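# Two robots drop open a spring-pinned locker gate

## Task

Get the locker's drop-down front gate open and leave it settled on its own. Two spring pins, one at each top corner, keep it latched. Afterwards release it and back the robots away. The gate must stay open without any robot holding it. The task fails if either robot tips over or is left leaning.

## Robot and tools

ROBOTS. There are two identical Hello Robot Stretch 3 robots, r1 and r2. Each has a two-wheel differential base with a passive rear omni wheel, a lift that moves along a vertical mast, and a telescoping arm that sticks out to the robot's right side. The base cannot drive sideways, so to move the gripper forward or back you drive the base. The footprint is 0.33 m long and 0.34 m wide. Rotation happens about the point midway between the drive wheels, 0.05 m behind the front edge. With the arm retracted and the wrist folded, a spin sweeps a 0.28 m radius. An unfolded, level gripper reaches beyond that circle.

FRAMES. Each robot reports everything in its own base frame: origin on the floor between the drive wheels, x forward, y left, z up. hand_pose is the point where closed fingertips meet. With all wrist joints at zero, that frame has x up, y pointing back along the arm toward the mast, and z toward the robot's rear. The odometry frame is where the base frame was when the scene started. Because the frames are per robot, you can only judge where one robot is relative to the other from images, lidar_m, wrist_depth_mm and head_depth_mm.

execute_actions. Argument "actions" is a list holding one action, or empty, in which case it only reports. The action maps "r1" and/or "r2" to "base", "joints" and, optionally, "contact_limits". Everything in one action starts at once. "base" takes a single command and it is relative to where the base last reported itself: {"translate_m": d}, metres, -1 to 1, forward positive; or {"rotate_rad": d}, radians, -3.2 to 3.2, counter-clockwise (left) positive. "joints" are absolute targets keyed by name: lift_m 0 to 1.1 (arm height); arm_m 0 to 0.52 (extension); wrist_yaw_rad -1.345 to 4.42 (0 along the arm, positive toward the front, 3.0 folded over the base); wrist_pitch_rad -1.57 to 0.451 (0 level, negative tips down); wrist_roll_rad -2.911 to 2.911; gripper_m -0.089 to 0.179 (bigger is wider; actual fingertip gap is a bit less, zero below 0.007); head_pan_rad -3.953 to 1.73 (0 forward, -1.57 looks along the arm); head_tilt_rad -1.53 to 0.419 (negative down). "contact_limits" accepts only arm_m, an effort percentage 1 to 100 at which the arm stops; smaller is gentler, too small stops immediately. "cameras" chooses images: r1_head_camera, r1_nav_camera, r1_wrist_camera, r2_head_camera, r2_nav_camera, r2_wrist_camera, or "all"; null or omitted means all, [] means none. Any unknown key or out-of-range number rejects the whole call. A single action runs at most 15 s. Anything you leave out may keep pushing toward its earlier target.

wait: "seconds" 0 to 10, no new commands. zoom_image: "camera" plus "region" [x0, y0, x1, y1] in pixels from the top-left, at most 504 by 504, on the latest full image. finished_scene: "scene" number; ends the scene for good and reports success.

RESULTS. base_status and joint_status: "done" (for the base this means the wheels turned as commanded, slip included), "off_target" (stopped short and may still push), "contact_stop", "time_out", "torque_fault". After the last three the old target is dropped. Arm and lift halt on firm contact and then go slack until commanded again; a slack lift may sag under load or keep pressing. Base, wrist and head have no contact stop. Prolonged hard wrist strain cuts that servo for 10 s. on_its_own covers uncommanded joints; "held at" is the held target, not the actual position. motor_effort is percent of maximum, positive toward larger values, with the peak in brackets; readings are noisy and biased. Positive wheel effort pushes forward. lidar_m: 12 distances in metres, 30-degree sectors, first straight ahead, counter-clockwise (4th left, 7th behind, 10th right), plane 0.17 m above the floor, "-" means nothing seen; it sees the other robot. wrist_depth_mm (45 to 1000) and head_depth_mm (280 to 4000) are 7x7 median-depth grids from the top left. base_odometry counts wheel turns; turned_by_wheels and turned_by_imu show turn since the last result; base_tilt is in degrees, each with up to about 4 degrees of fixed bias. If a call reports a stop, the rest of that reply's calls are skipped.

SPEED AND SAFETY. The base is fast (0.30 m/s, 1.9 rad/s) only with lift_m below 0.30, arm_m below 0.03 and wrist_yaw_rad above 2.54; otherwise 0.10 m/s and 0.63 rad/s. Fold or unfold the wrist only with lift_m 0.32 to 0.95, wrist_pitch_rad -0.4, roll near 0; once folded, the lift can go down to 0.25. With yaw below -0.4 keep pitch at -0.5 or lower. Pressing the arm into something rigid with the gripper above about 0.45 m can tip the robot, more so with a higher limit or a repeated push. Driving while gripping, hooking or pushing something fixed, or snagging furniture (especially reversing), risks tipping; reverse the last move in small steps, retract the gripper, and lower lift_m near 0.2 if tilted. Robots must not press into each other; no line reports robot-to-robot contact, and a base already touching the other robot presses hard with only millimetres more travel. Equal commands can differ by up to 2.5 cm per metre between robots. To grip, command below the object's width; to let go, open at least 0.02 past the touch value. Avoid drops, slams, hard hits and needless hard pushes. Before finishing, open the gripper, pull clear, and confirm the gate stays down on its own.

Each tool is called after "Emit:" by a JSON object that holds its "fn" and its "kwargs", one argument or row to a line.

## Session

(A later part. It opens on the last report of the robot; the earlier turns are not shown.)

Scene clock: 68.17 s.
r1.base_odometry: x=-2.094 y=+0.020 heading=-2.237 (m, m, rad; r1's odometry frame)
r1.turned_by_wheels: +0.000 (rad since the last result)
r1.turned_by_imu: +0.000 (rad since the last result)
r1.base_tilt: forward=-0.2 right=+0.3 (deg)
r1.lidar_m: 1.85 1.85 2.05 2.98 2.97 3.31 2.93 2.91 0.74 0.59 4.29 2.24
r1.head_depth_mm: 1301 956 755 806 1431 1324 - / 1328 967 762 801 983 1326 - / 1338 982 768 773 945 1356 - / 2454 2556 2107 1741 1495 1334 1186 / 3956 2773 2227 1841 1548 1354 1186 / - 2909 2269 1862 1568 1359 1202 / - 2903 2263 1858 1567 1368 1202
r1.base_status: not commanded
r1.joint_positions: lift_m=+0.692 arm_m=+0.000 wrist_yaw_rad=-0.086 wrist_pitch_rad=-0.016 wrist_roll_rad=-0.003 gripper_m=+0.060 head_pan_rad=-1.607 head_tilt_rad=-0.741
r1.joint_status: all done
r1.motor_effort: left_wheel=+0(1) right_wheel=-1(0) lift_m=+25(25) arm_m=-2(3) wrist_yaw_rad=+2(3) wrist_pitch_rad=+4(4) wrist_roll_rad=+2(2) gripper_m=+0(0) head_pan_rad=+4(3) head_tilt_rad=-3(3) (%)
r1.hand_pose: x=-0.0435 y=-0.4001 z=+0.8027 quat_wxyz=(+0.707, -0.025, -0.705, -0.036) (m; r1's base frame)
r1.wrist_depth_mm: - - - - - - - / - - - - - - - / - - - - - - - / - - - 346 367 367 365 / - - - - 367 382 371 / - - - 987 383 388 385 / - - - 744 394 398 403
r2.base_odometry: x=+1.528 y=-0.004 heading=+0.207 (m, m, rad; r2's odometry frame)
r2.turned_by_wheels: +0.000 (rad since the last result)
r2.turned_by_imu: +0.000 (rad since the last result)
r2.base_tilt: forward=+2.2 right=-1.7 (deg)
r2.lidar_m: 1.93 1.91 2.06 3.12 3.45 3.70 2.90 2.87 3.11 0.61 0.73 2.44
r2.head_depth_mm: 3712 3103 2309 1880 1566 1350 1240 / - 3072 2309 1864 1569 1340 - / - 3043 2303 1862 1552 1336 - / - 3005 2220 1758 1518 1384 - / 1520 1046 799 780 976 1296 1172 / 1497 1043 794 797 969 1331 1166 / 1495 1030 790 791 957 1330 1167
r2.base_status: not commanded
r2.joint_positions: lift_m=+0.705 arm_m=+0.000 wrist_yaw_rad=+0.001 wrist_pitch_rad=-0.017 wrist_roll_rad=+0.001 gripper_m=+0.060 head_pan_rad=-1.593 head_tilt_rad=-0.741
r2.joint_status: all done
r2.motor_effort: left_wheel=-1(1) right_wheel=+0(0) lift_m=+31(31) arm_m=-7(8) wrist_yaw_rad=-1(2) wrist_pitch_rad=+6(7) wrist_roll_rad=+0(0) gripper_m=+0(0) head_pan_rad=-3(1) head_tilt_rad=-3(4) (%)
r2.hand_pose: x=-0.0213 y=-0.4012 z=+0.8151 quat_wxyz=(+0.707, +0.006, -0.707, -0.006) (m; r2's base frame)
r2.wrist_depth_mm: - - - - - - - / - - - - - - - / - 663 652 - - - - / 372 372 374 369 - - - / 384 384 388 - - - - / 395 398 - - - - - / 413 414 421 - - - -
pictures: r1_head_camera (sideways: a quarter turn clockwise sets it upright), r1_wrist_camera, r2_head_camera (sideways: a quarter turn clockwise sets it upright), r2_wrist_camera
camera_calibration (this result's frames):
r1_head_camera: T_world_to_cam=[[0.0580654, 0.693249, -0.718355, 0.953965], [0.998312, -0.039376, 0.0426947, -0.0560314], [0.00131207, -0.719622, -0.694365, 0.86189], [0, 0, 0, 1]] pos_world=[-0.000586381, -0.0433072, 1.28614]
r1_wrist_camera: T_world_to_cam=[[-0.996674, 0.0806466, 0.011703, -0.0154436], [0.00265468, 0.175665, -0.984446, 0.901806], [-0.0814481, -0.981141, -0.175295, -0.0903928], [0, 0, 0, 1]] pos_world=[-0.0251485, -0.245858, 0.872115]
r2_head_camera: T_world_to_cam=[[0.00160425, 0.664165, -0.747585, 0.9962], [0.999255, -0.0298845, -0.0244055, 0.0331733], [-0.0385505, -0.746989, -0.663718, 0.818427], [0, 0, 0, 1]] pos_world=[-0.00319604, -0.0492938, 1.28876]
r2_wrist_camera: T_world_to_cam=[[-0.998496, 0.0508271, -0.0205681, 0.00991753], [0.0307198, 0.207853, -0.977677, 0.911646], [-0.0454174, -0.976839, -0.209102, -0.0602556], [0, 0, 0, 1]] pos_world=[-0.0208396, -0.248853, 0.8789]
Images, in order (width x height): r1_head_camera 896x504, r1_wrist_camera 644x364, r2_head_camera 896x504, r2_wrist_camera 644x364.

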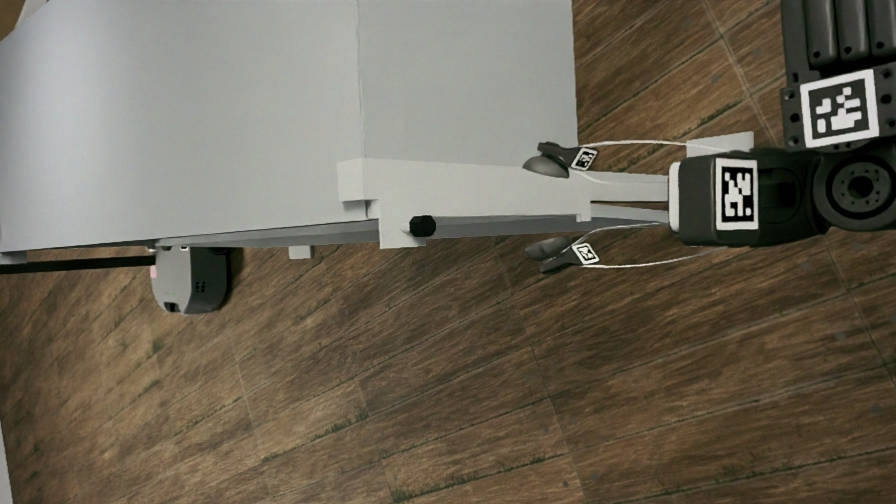

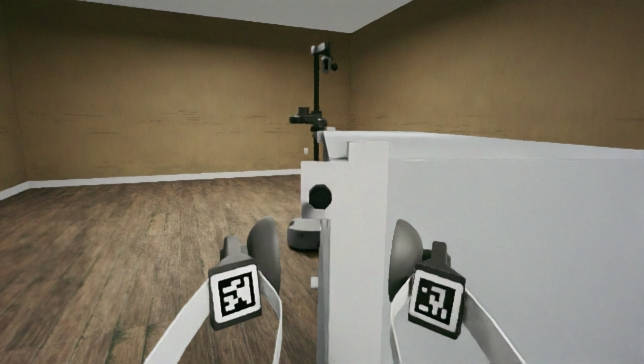

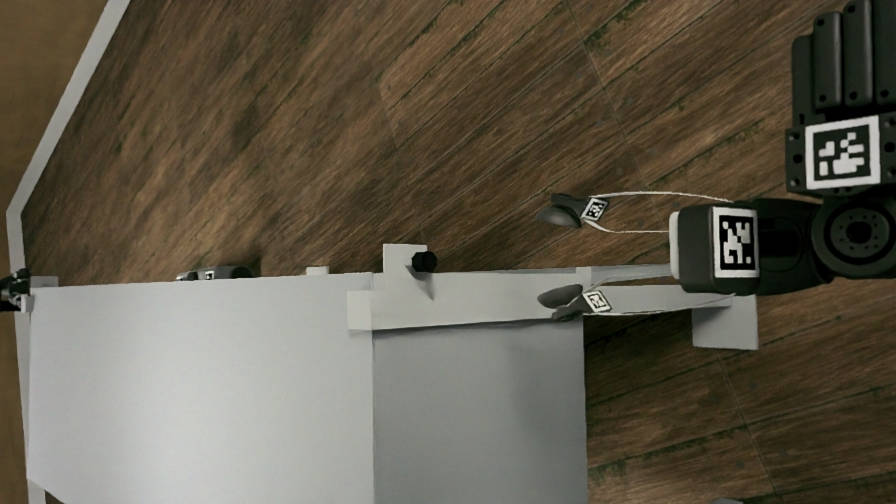

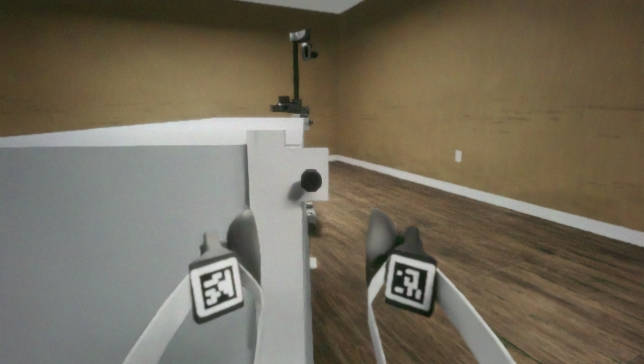

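Emit:
{"fn": "execute_actions", "kwargs": {
  "actions": [
    {"r1": {"joints": {"wrist_yaw_rad": 1.6, "head_tilt_rad": -0.95}}, "r2": {"joints": {"wrist_yaw_rad": 1.6, "head_tilt_rad": -0.95}}}
  ],
  "cameras": ["r1_head_camera", "r1_nav_camera", "r2_head_camera", "r2_nav_camera"]
}}

Scene clock: 70.80 s.
r1.base_odometry: x=-2.094 y=+0.020 heading=-2.237 (m, m, rad; r1's odometry frame)
r1.turned_by_wheels: +0.000 (rad since the last result)
r1.turned_by_imu: +0.000 (rad since the last result)
r1.base_tilt: forward=-0.3 right=+0.2 (deg)
r1.lidar_m: 1.85 1.84 2.05 2.98 2.97 3.31 2.93 2.91 0.74 0.59 4.29 2.23
r1.head_depth_mm: 801 707 817 1471 1373 - - / 812 704 809 1476 1389 - 1153 / 817 697 786 1034 1363 - 1165 / 1730 1836 1647 1489 1382 1279 1151 / 2351 2050 1751 1550 1375 - 1126 / 2432 2048 1778 1552 1389 1288 1128 / 2436 2068 1788 1571 1397 1258 1143
r1.base_status: not commanded
r1.joint_positions: lift_m=+0.692 arm_m=+0.000 wrist_yaw_rad=+1.597 wrist_pitch_rad=-0.016 wrist_roll_rad=-0.003 gripper_m=+0.060 head_pan_rad=-1.607 head_tilt_rad=-0.938
r1.joint_status: all done
r1.motor_effort: left_wheel=+1(1) right_wheel=-1(1) lift_m=+24(25) arm_m=-2(2) wrist_yaw_rad=+2(5) wrist_pitch_rad=+4(4) wrist_roll_rad=+2(2) gripper_m=+0(0) head_pan_rad=+4(3) head_tilt_rad=-5(15) (%)
r1.hand_pose: x=+0.2344 y=-0.1385 z=+0.8027 quat_wxyz=(+0.498, +0.510, -0.488, +0.503) (m; r1's base frame)
r1.wrist_depth_mm: - - - - - - - / - - - - - - - / - - - - - - - / - - - - - - - / - - - - - - - / - - - - - - - / - - - - - - -
r2.base_odometry: x=+1.528 y=-0.004 heading=+0.207 (m, m, rad; r2's odometry frame)
r2.turned_by_wheels: +0.000 (rad since the last result)
r2.turned_by_imu: +0.000 (rad since the last result)
r2.base_tilt: forward=+2.2 right=-1.7 (deg)
r2.lidar_m: 1.92 1.91 2.06 3.11 3.41 3.67 2.91 2.87 3.10 0.61 0.73 2.44
r2.head_depth_mm: 2596 2120 1808 1570 1391 - - / 2581 2118 1794 1564 1398 - - / 2523 2114 1796 1571 1405 - 1157 / 2395 2044 1705 1525 1382 - 1151 / 865 717 799 1027 1350 1274 1118 / 864 715 801 1464 1371 - 1096 / 858 712 795 1468 1370 1246 1113
r2.base_status: not commanded
r2.joint_positions: lift_m=+0.705 arm_m=+0.000 wrist_yaw_rad=+1.598 wrist_pitch_rad=-0.017 wrist_roll_rad=+0.001 gripper_m=+0.060 head_pan_rad=-1.593 head_tilt_rad=-0.938
r2.joint_status: all done
r2.motor_effort: left_wheel=+0(1) right_wheel=+0(0) lift_m=+31(31) arm_m=-6(7) wrist_yaw_rad=+2(2) wrist_pitch_rad=+7(6) wrist_roll_rad=+0(0) gripper_m=+0(0) head_pan_rad=-2(2) head_tilt_rad=-4(19) (%)
r2.hand_pose: x=+0.2343 y=-0.1385 z=+0.8151 quat_wxyz=(+0.498, +0.511, -0.489, +0.502) (m; r2's base frame)
r2.wrist_depth_mm: - - - - - - - / - - - - - - - / - - - - - - - / - - - - - - - / - - - - - - - / - - - - - - - / - - - - - - -
pictures: r1_head_camera (sideways: a quarter turn clockwise sets it upright), r1_nav_camera (sideways: a quarter turn counterclockwise sets it upright), r2_head_camera (sideways: a quarter turn clockwise sets it upright), r2_nav_camera (sideways: a quarter turn counterclockwise sets it upright)
camera_calibration (this result's frames):
r1_head_camera: T_world_to_cam=[[0.0626413, 0.820114, -0.56876, 0.759016], [0.998014, -0.0476454, 0.0412163, -0.0540942], [0.00670333, -0.570212, -0.82147, 1.02714], [0, 0, 0, 1]] pos_world=[-0.000444284, -0.0393702, 1.27769]
r1_nav_camera: T_world_to_cam=[[-0.0062315, -0.784466, 0.62014, -0.763298], [-0.999972, 0.00232248, -0.00711036, 0.0639311], [0.00413758, -0.620167, -0.784459, 0.975067], [0, 0, 0, 1]] pos_world=[0.0551384, 0.00577464, 1.23871]
r2_head_camera: T_world_to_cam=[[0.00458845, 0.797422, -0.603404, 0.808302], [0.999364, -0.0249876, -0.0254227, 0.0344905], [-0.0353502, -0.602904, -0.79703, 0.991777], [0, 0, 0, 1]] pos_world=[-0.00311787, -0.0457491, 1.27909]
r2_nav_camera: T_world_to_cam=[[-0.0396967, -0.807507, 0.588521, -0.726388], [-0.998239, 0.0580337, 0.0122949, 0.0383909], [-0.0440822, -0.586996, -0.808389, 1.00859], [0, 0, 0, 1]] pos_world=[0.0539489, 0.00324565, 1.24235]
Images, in order (width x height): r1_head_camera 896x504, r1_nav_camera 672x504, r2_head_camera 896x504, r2_nav_camera 672x504.

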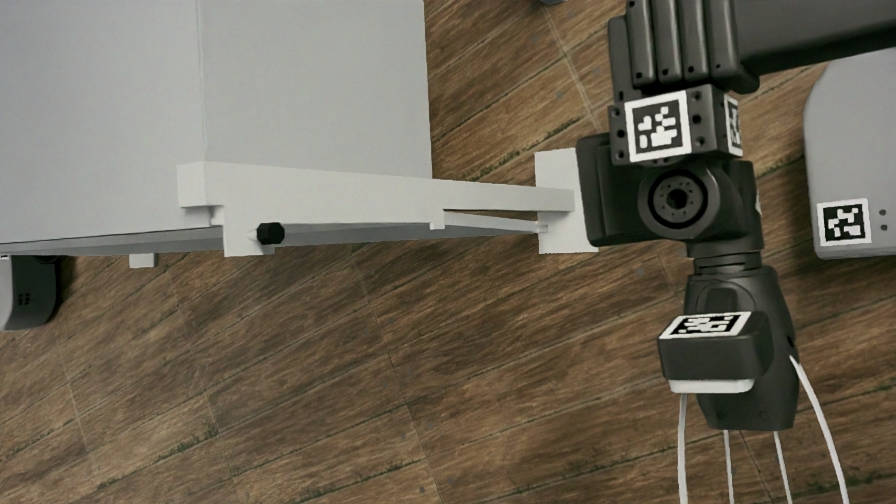

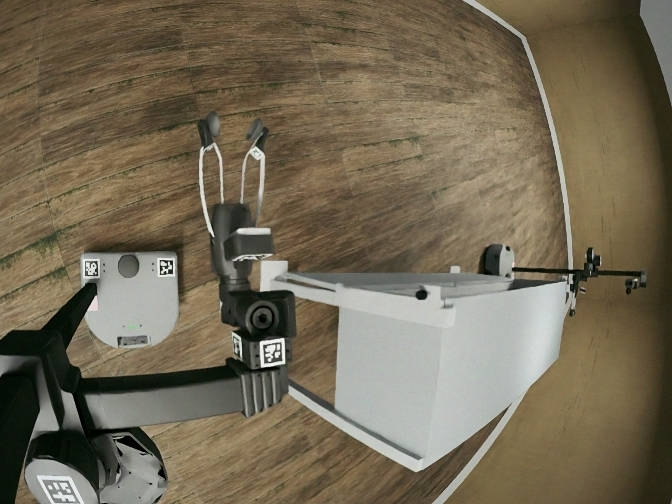

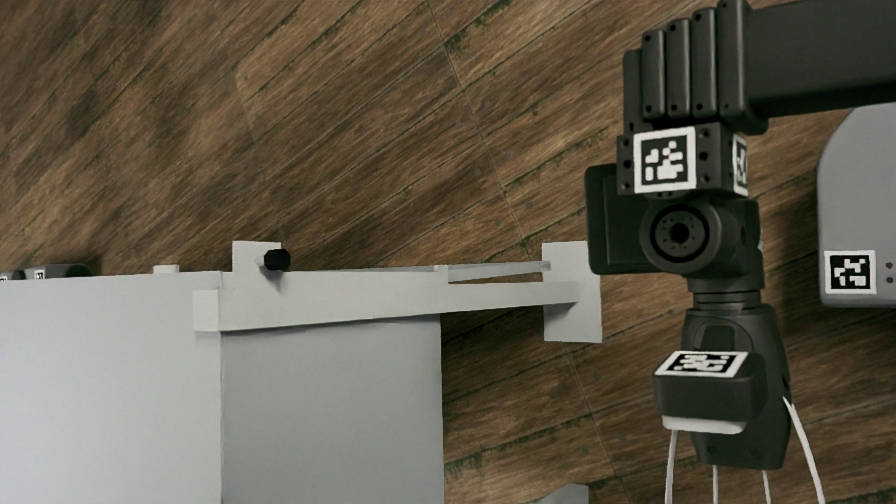

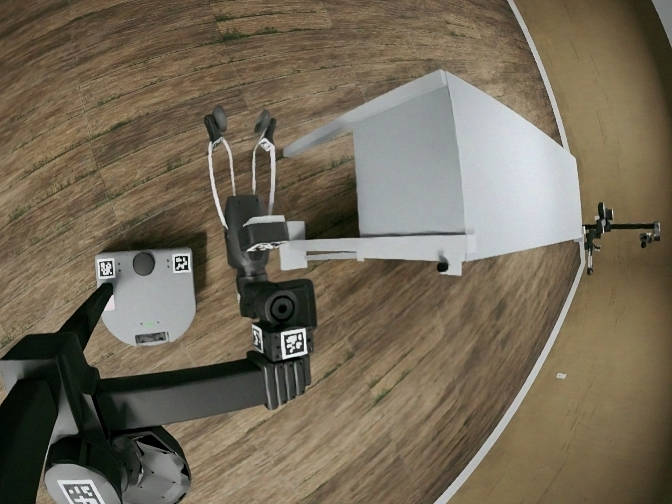

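The gate is hanging fully down. I'll wait briefly while the robots are still, to check that it has stopped moving.

Emit:
{"fn": "wait", "kwargs": {
  "seconds": 2
}}

Scene clock: 72.93 s.
r1.base_odometry: x=-2.094 y=+0.020 heading=-2.237 (m, m, rad; r1's odometry frame)
r1.turned_by_wheels: +0.000 (rad since the last result)
r1.turned_by_imu: +0.000 (rad since the last result)
r1.base_tilt: forward=-0.3 right=+0.3 (deg)
r1.lidar_m: 1.85 1.84 2.05 2.98 2.97 3.32 2.93 2.90 0.74 0.59 4.30 2.24
r1.head_depth_mm: 804 707 816 1463 1378 - - / 810 705 812 1466 1385 - 1165 / 817 696 785 1033 1364 - 1169 / 1735 1824 1663 1493 1374 1272 1153 / 2375 2021 1767 1545 1379 - 1127 / 2438 2058 1774 1550 1386 1290 1129 / 2455 2062 1773 1563 1395 1258 1153
r1.base_status: not commanded
r1.joint_positions: lift_m=+0.692 arm_m=+0.000 wrist_yaw_rad=+1.597 wrist_pitch_rad=-0.016 wrist_roll_rad=-0.003 gripper_m=+0.060 head_pan_rad=-1.607 head_tilt_rad=-0.938
r1.joint_status: all done
r1.motor_effort: left_wheel=+1(1) right_wheel=-1(1) lift_m=+24(25) arm_m=-1(2) wrist_yaw_rad=+4(5) wrist_pitch_rad=+5(4) wrist_roll_rad=+2(2) gripper_m=+0(0) head_pan_rad=+4(3) head_tilt_rad=-5(15) (%)
r1.hand_pose: x=+0.2344 y=-0.1385 z=+0.8027 quat_wxyz=(+0.498, +0.510, -0.488, +0.503) (m; r1's base frame)
r1.wrist_depth_mm: - - - - - - - / - - - - - - - / - - - - - - - / - - - - - - - / - - - - - - - / - - - - - - - / - - - - - - -
r2.base_odometry: x=+1.528 y=-0.004 heading=+0.207 (m, m, rad; r2's odometry frame)
r2.turned_by_wheels: +0.000 (rad since the last result)
r2.turned_by_imu: +0.000 (rad since the last result)
r2.base_tilt: forward=+2.2 right=-1.7 (deg)
r2.lidar_m: 1.93 1.91 2.06 3.09 3.44 3.69 2.92 2.87 3.11 0.61 0.73 2.45
r2.head_depth_mm: 2569 2125 1805 1558 1381 - - / 2577 2133 1792 1566 1397 - - / 2542 2120 1792 1559 1413 - 1151 / 2390 2063 1729 1528 1382 - 1154 / 868 719 801 1028 1348 1272 1120 / 865 716 798 1465 1368 - 1103 / 860 712 796 1457 1368 1245 1116
r2.base_status: not commanded
r2.joint_positions: lift_m=+0.705 arm_m=+0.000 wrist_yaw_rad=+1.598 wrist_pitch_rad=-0.017 wrist_roll_rad=+0.001 gripper_m=+0.060 head_pan_rad=-1.593 head_tilt_rad=-0.938
r2.joint_status: all done
r2.motor_effort: left_wheel=-1(1) right_wheel=+0(0) lift_m=+30(31) arm_m=-6(7) wrist_yaw_rad=+2(2) wrist_pitch_rad=+6(6) wrist_roll_rad=+0(0) gripper_m=+0(0) head_pan_rad=-2(2) head_tilt_rad=-5(19) (%)
r2.hand_pose: x=+0.2343 y=-0.1385 z=+0.8151 quat_wxyz=(+0.498, +0.511, -0.489, +0.502) (m; r2's base frame)
r2.wrist_depth_mm: - - - - - - - / - - - - - - - / - - - - - - - / - - - - - - - / - - - - - - - / - - - - - - - / - - - - - - -
wait: 2.00 s; at rest by 0.13 s
pictures: r1_head_camera (sideways: a quarter turn clockwise sets it upright), r1_nav_camera (sideways: a quarter turn counterclockwise sets it upright), r1_wrist_camera, r2_head_camera (sideways: a quarter turn clockwise sets it upright), r2_nav_camera (sideways: a quarter turn counterclockwise sets it upright), r2_wrist_camera
camera_calibration (this result's frames):
r1_head_camera: T_world_to_cam=[[0.0626414, 0.820115, -0.56876, 0.759016], [0.998014, -0.0476455, 0.0412163, -0.0540942], [0.00670327, -0.570212, -0.82147, 1.02714], [0, 0, 0, 1]] pos_world=[-0.000444288, -0.0393702, 1.27769]
r1_nav_camera: T_world_to_cam=[[-0.0062316, -0.784466, 0.62014, -0.763298], [-0.999972, 0.0023226, -0.00711037, 0.0639311], [0.00413751, -0.620167, -0.784459, 0.975067], [0, 0, 0, 1]] pos_world=[0.0551384, 0.00577464, 1.23871]
r1_wrist_camera: T_world_to_cam=[[0.0320602, -0.999418, 0.0116839, -0.150209], [-0.174848, -0.0171178, -0.984447, 0.870022], [0.984073, 0.0295187, -0.175295, 0.0791219], [0, 0, 0, 1]] pos_world=[0.0790751, -0.137564, 0.872115]
r2_head_camera: T_world_to_cam=[[0.00458816, 0.797422, -0.603405, 0.808302], [0.999364, -0.0249873, -0.0254227, 0.0344905], [-0.03535, -0.602905, -0.79703, 0.991777], [0, 0, 0, 1]] pos_world=[-0.00311785, -0.0457491, 1.27909]
r2_nav_camera: T_world_to_cam=[[-0.0396964, -0.807507, 0.588521, -0.726388], [-0.998239, 0.0580333, 0.0122949, 0.0383909], [-0.044082, -0.586996, -0.808388, 1.00859], [0, 0, 0, 1]] pos_world=[0.0539488, 0.00324565, 1.24235]
r2_wrist_camera: T_world_to_cam=[[-0.0243123, -0.999493, -0.0205678, -0.12193], [-0.208596, 0.0251929, -0.977677, 0.879969], [0.9777, -0.0194792, -0.209102, 0.100821], [0, 0, 0, 1]] pos_world=[0.0820209, -0.142073, 0.8789]
Images, in order (width x height): r1_head_camera 896x504, r1_nav_camera 672x504, r1_wrist_camera 644x364, r2_head_camera 896x504, r2_nav_camera 672x504, r2_wrist_camera 644x364.

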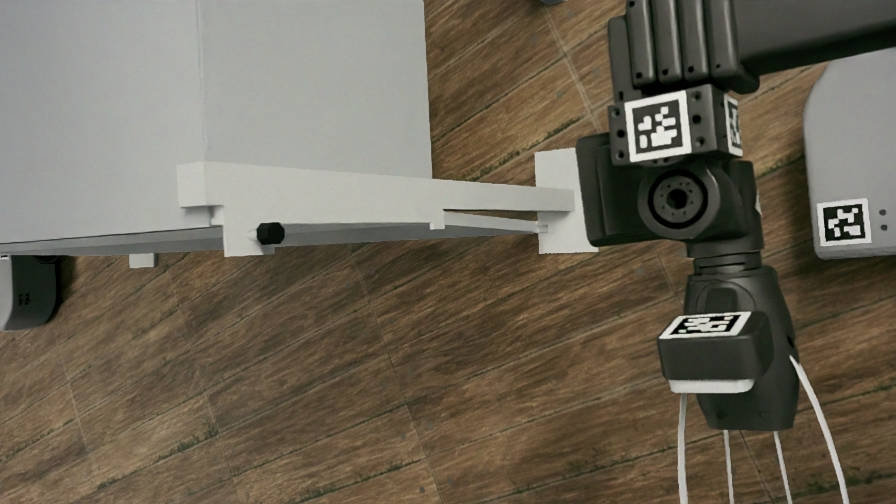

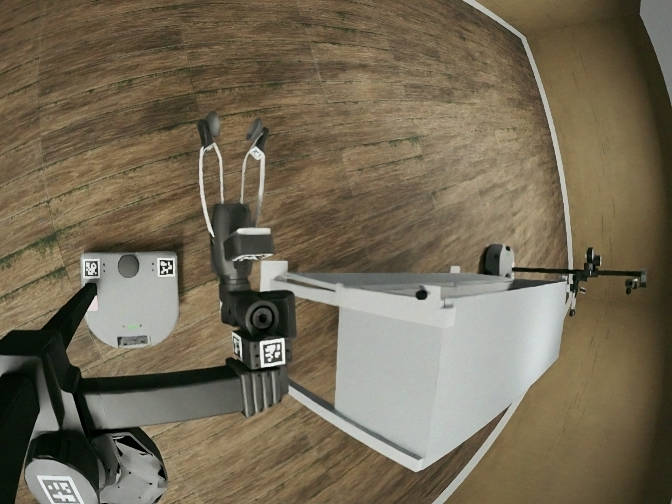

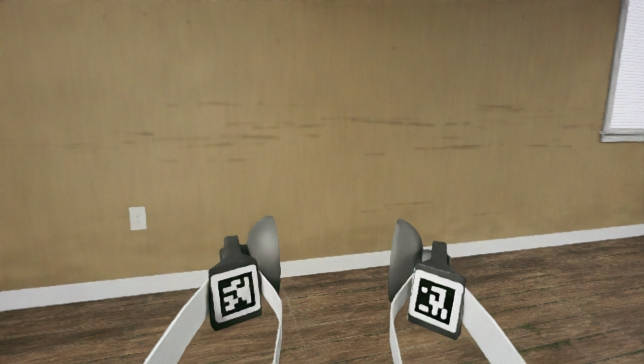

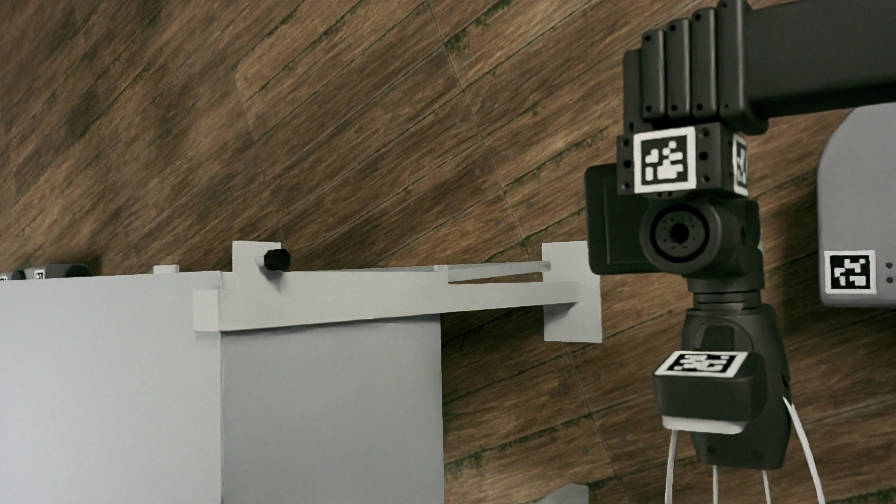

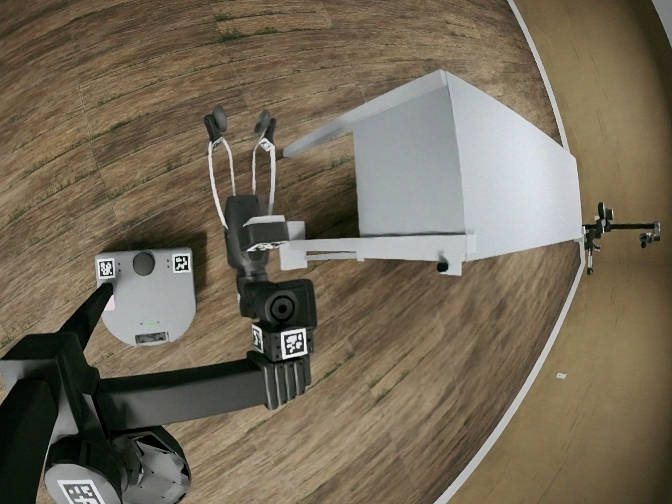

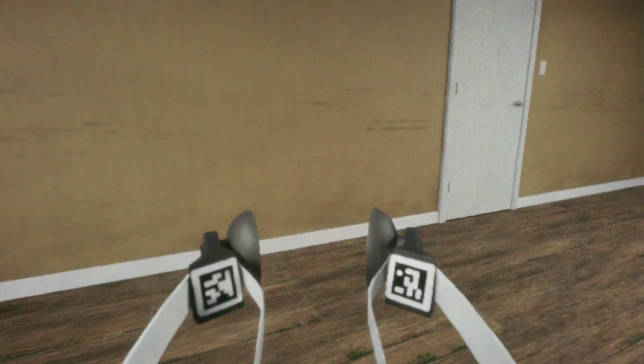

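The gate is at rest and both robots are clear.

Emit:
{"fn": "finished_scene", "kwargs": {
  "scene": 1
}}

The scene is finished: the task was done.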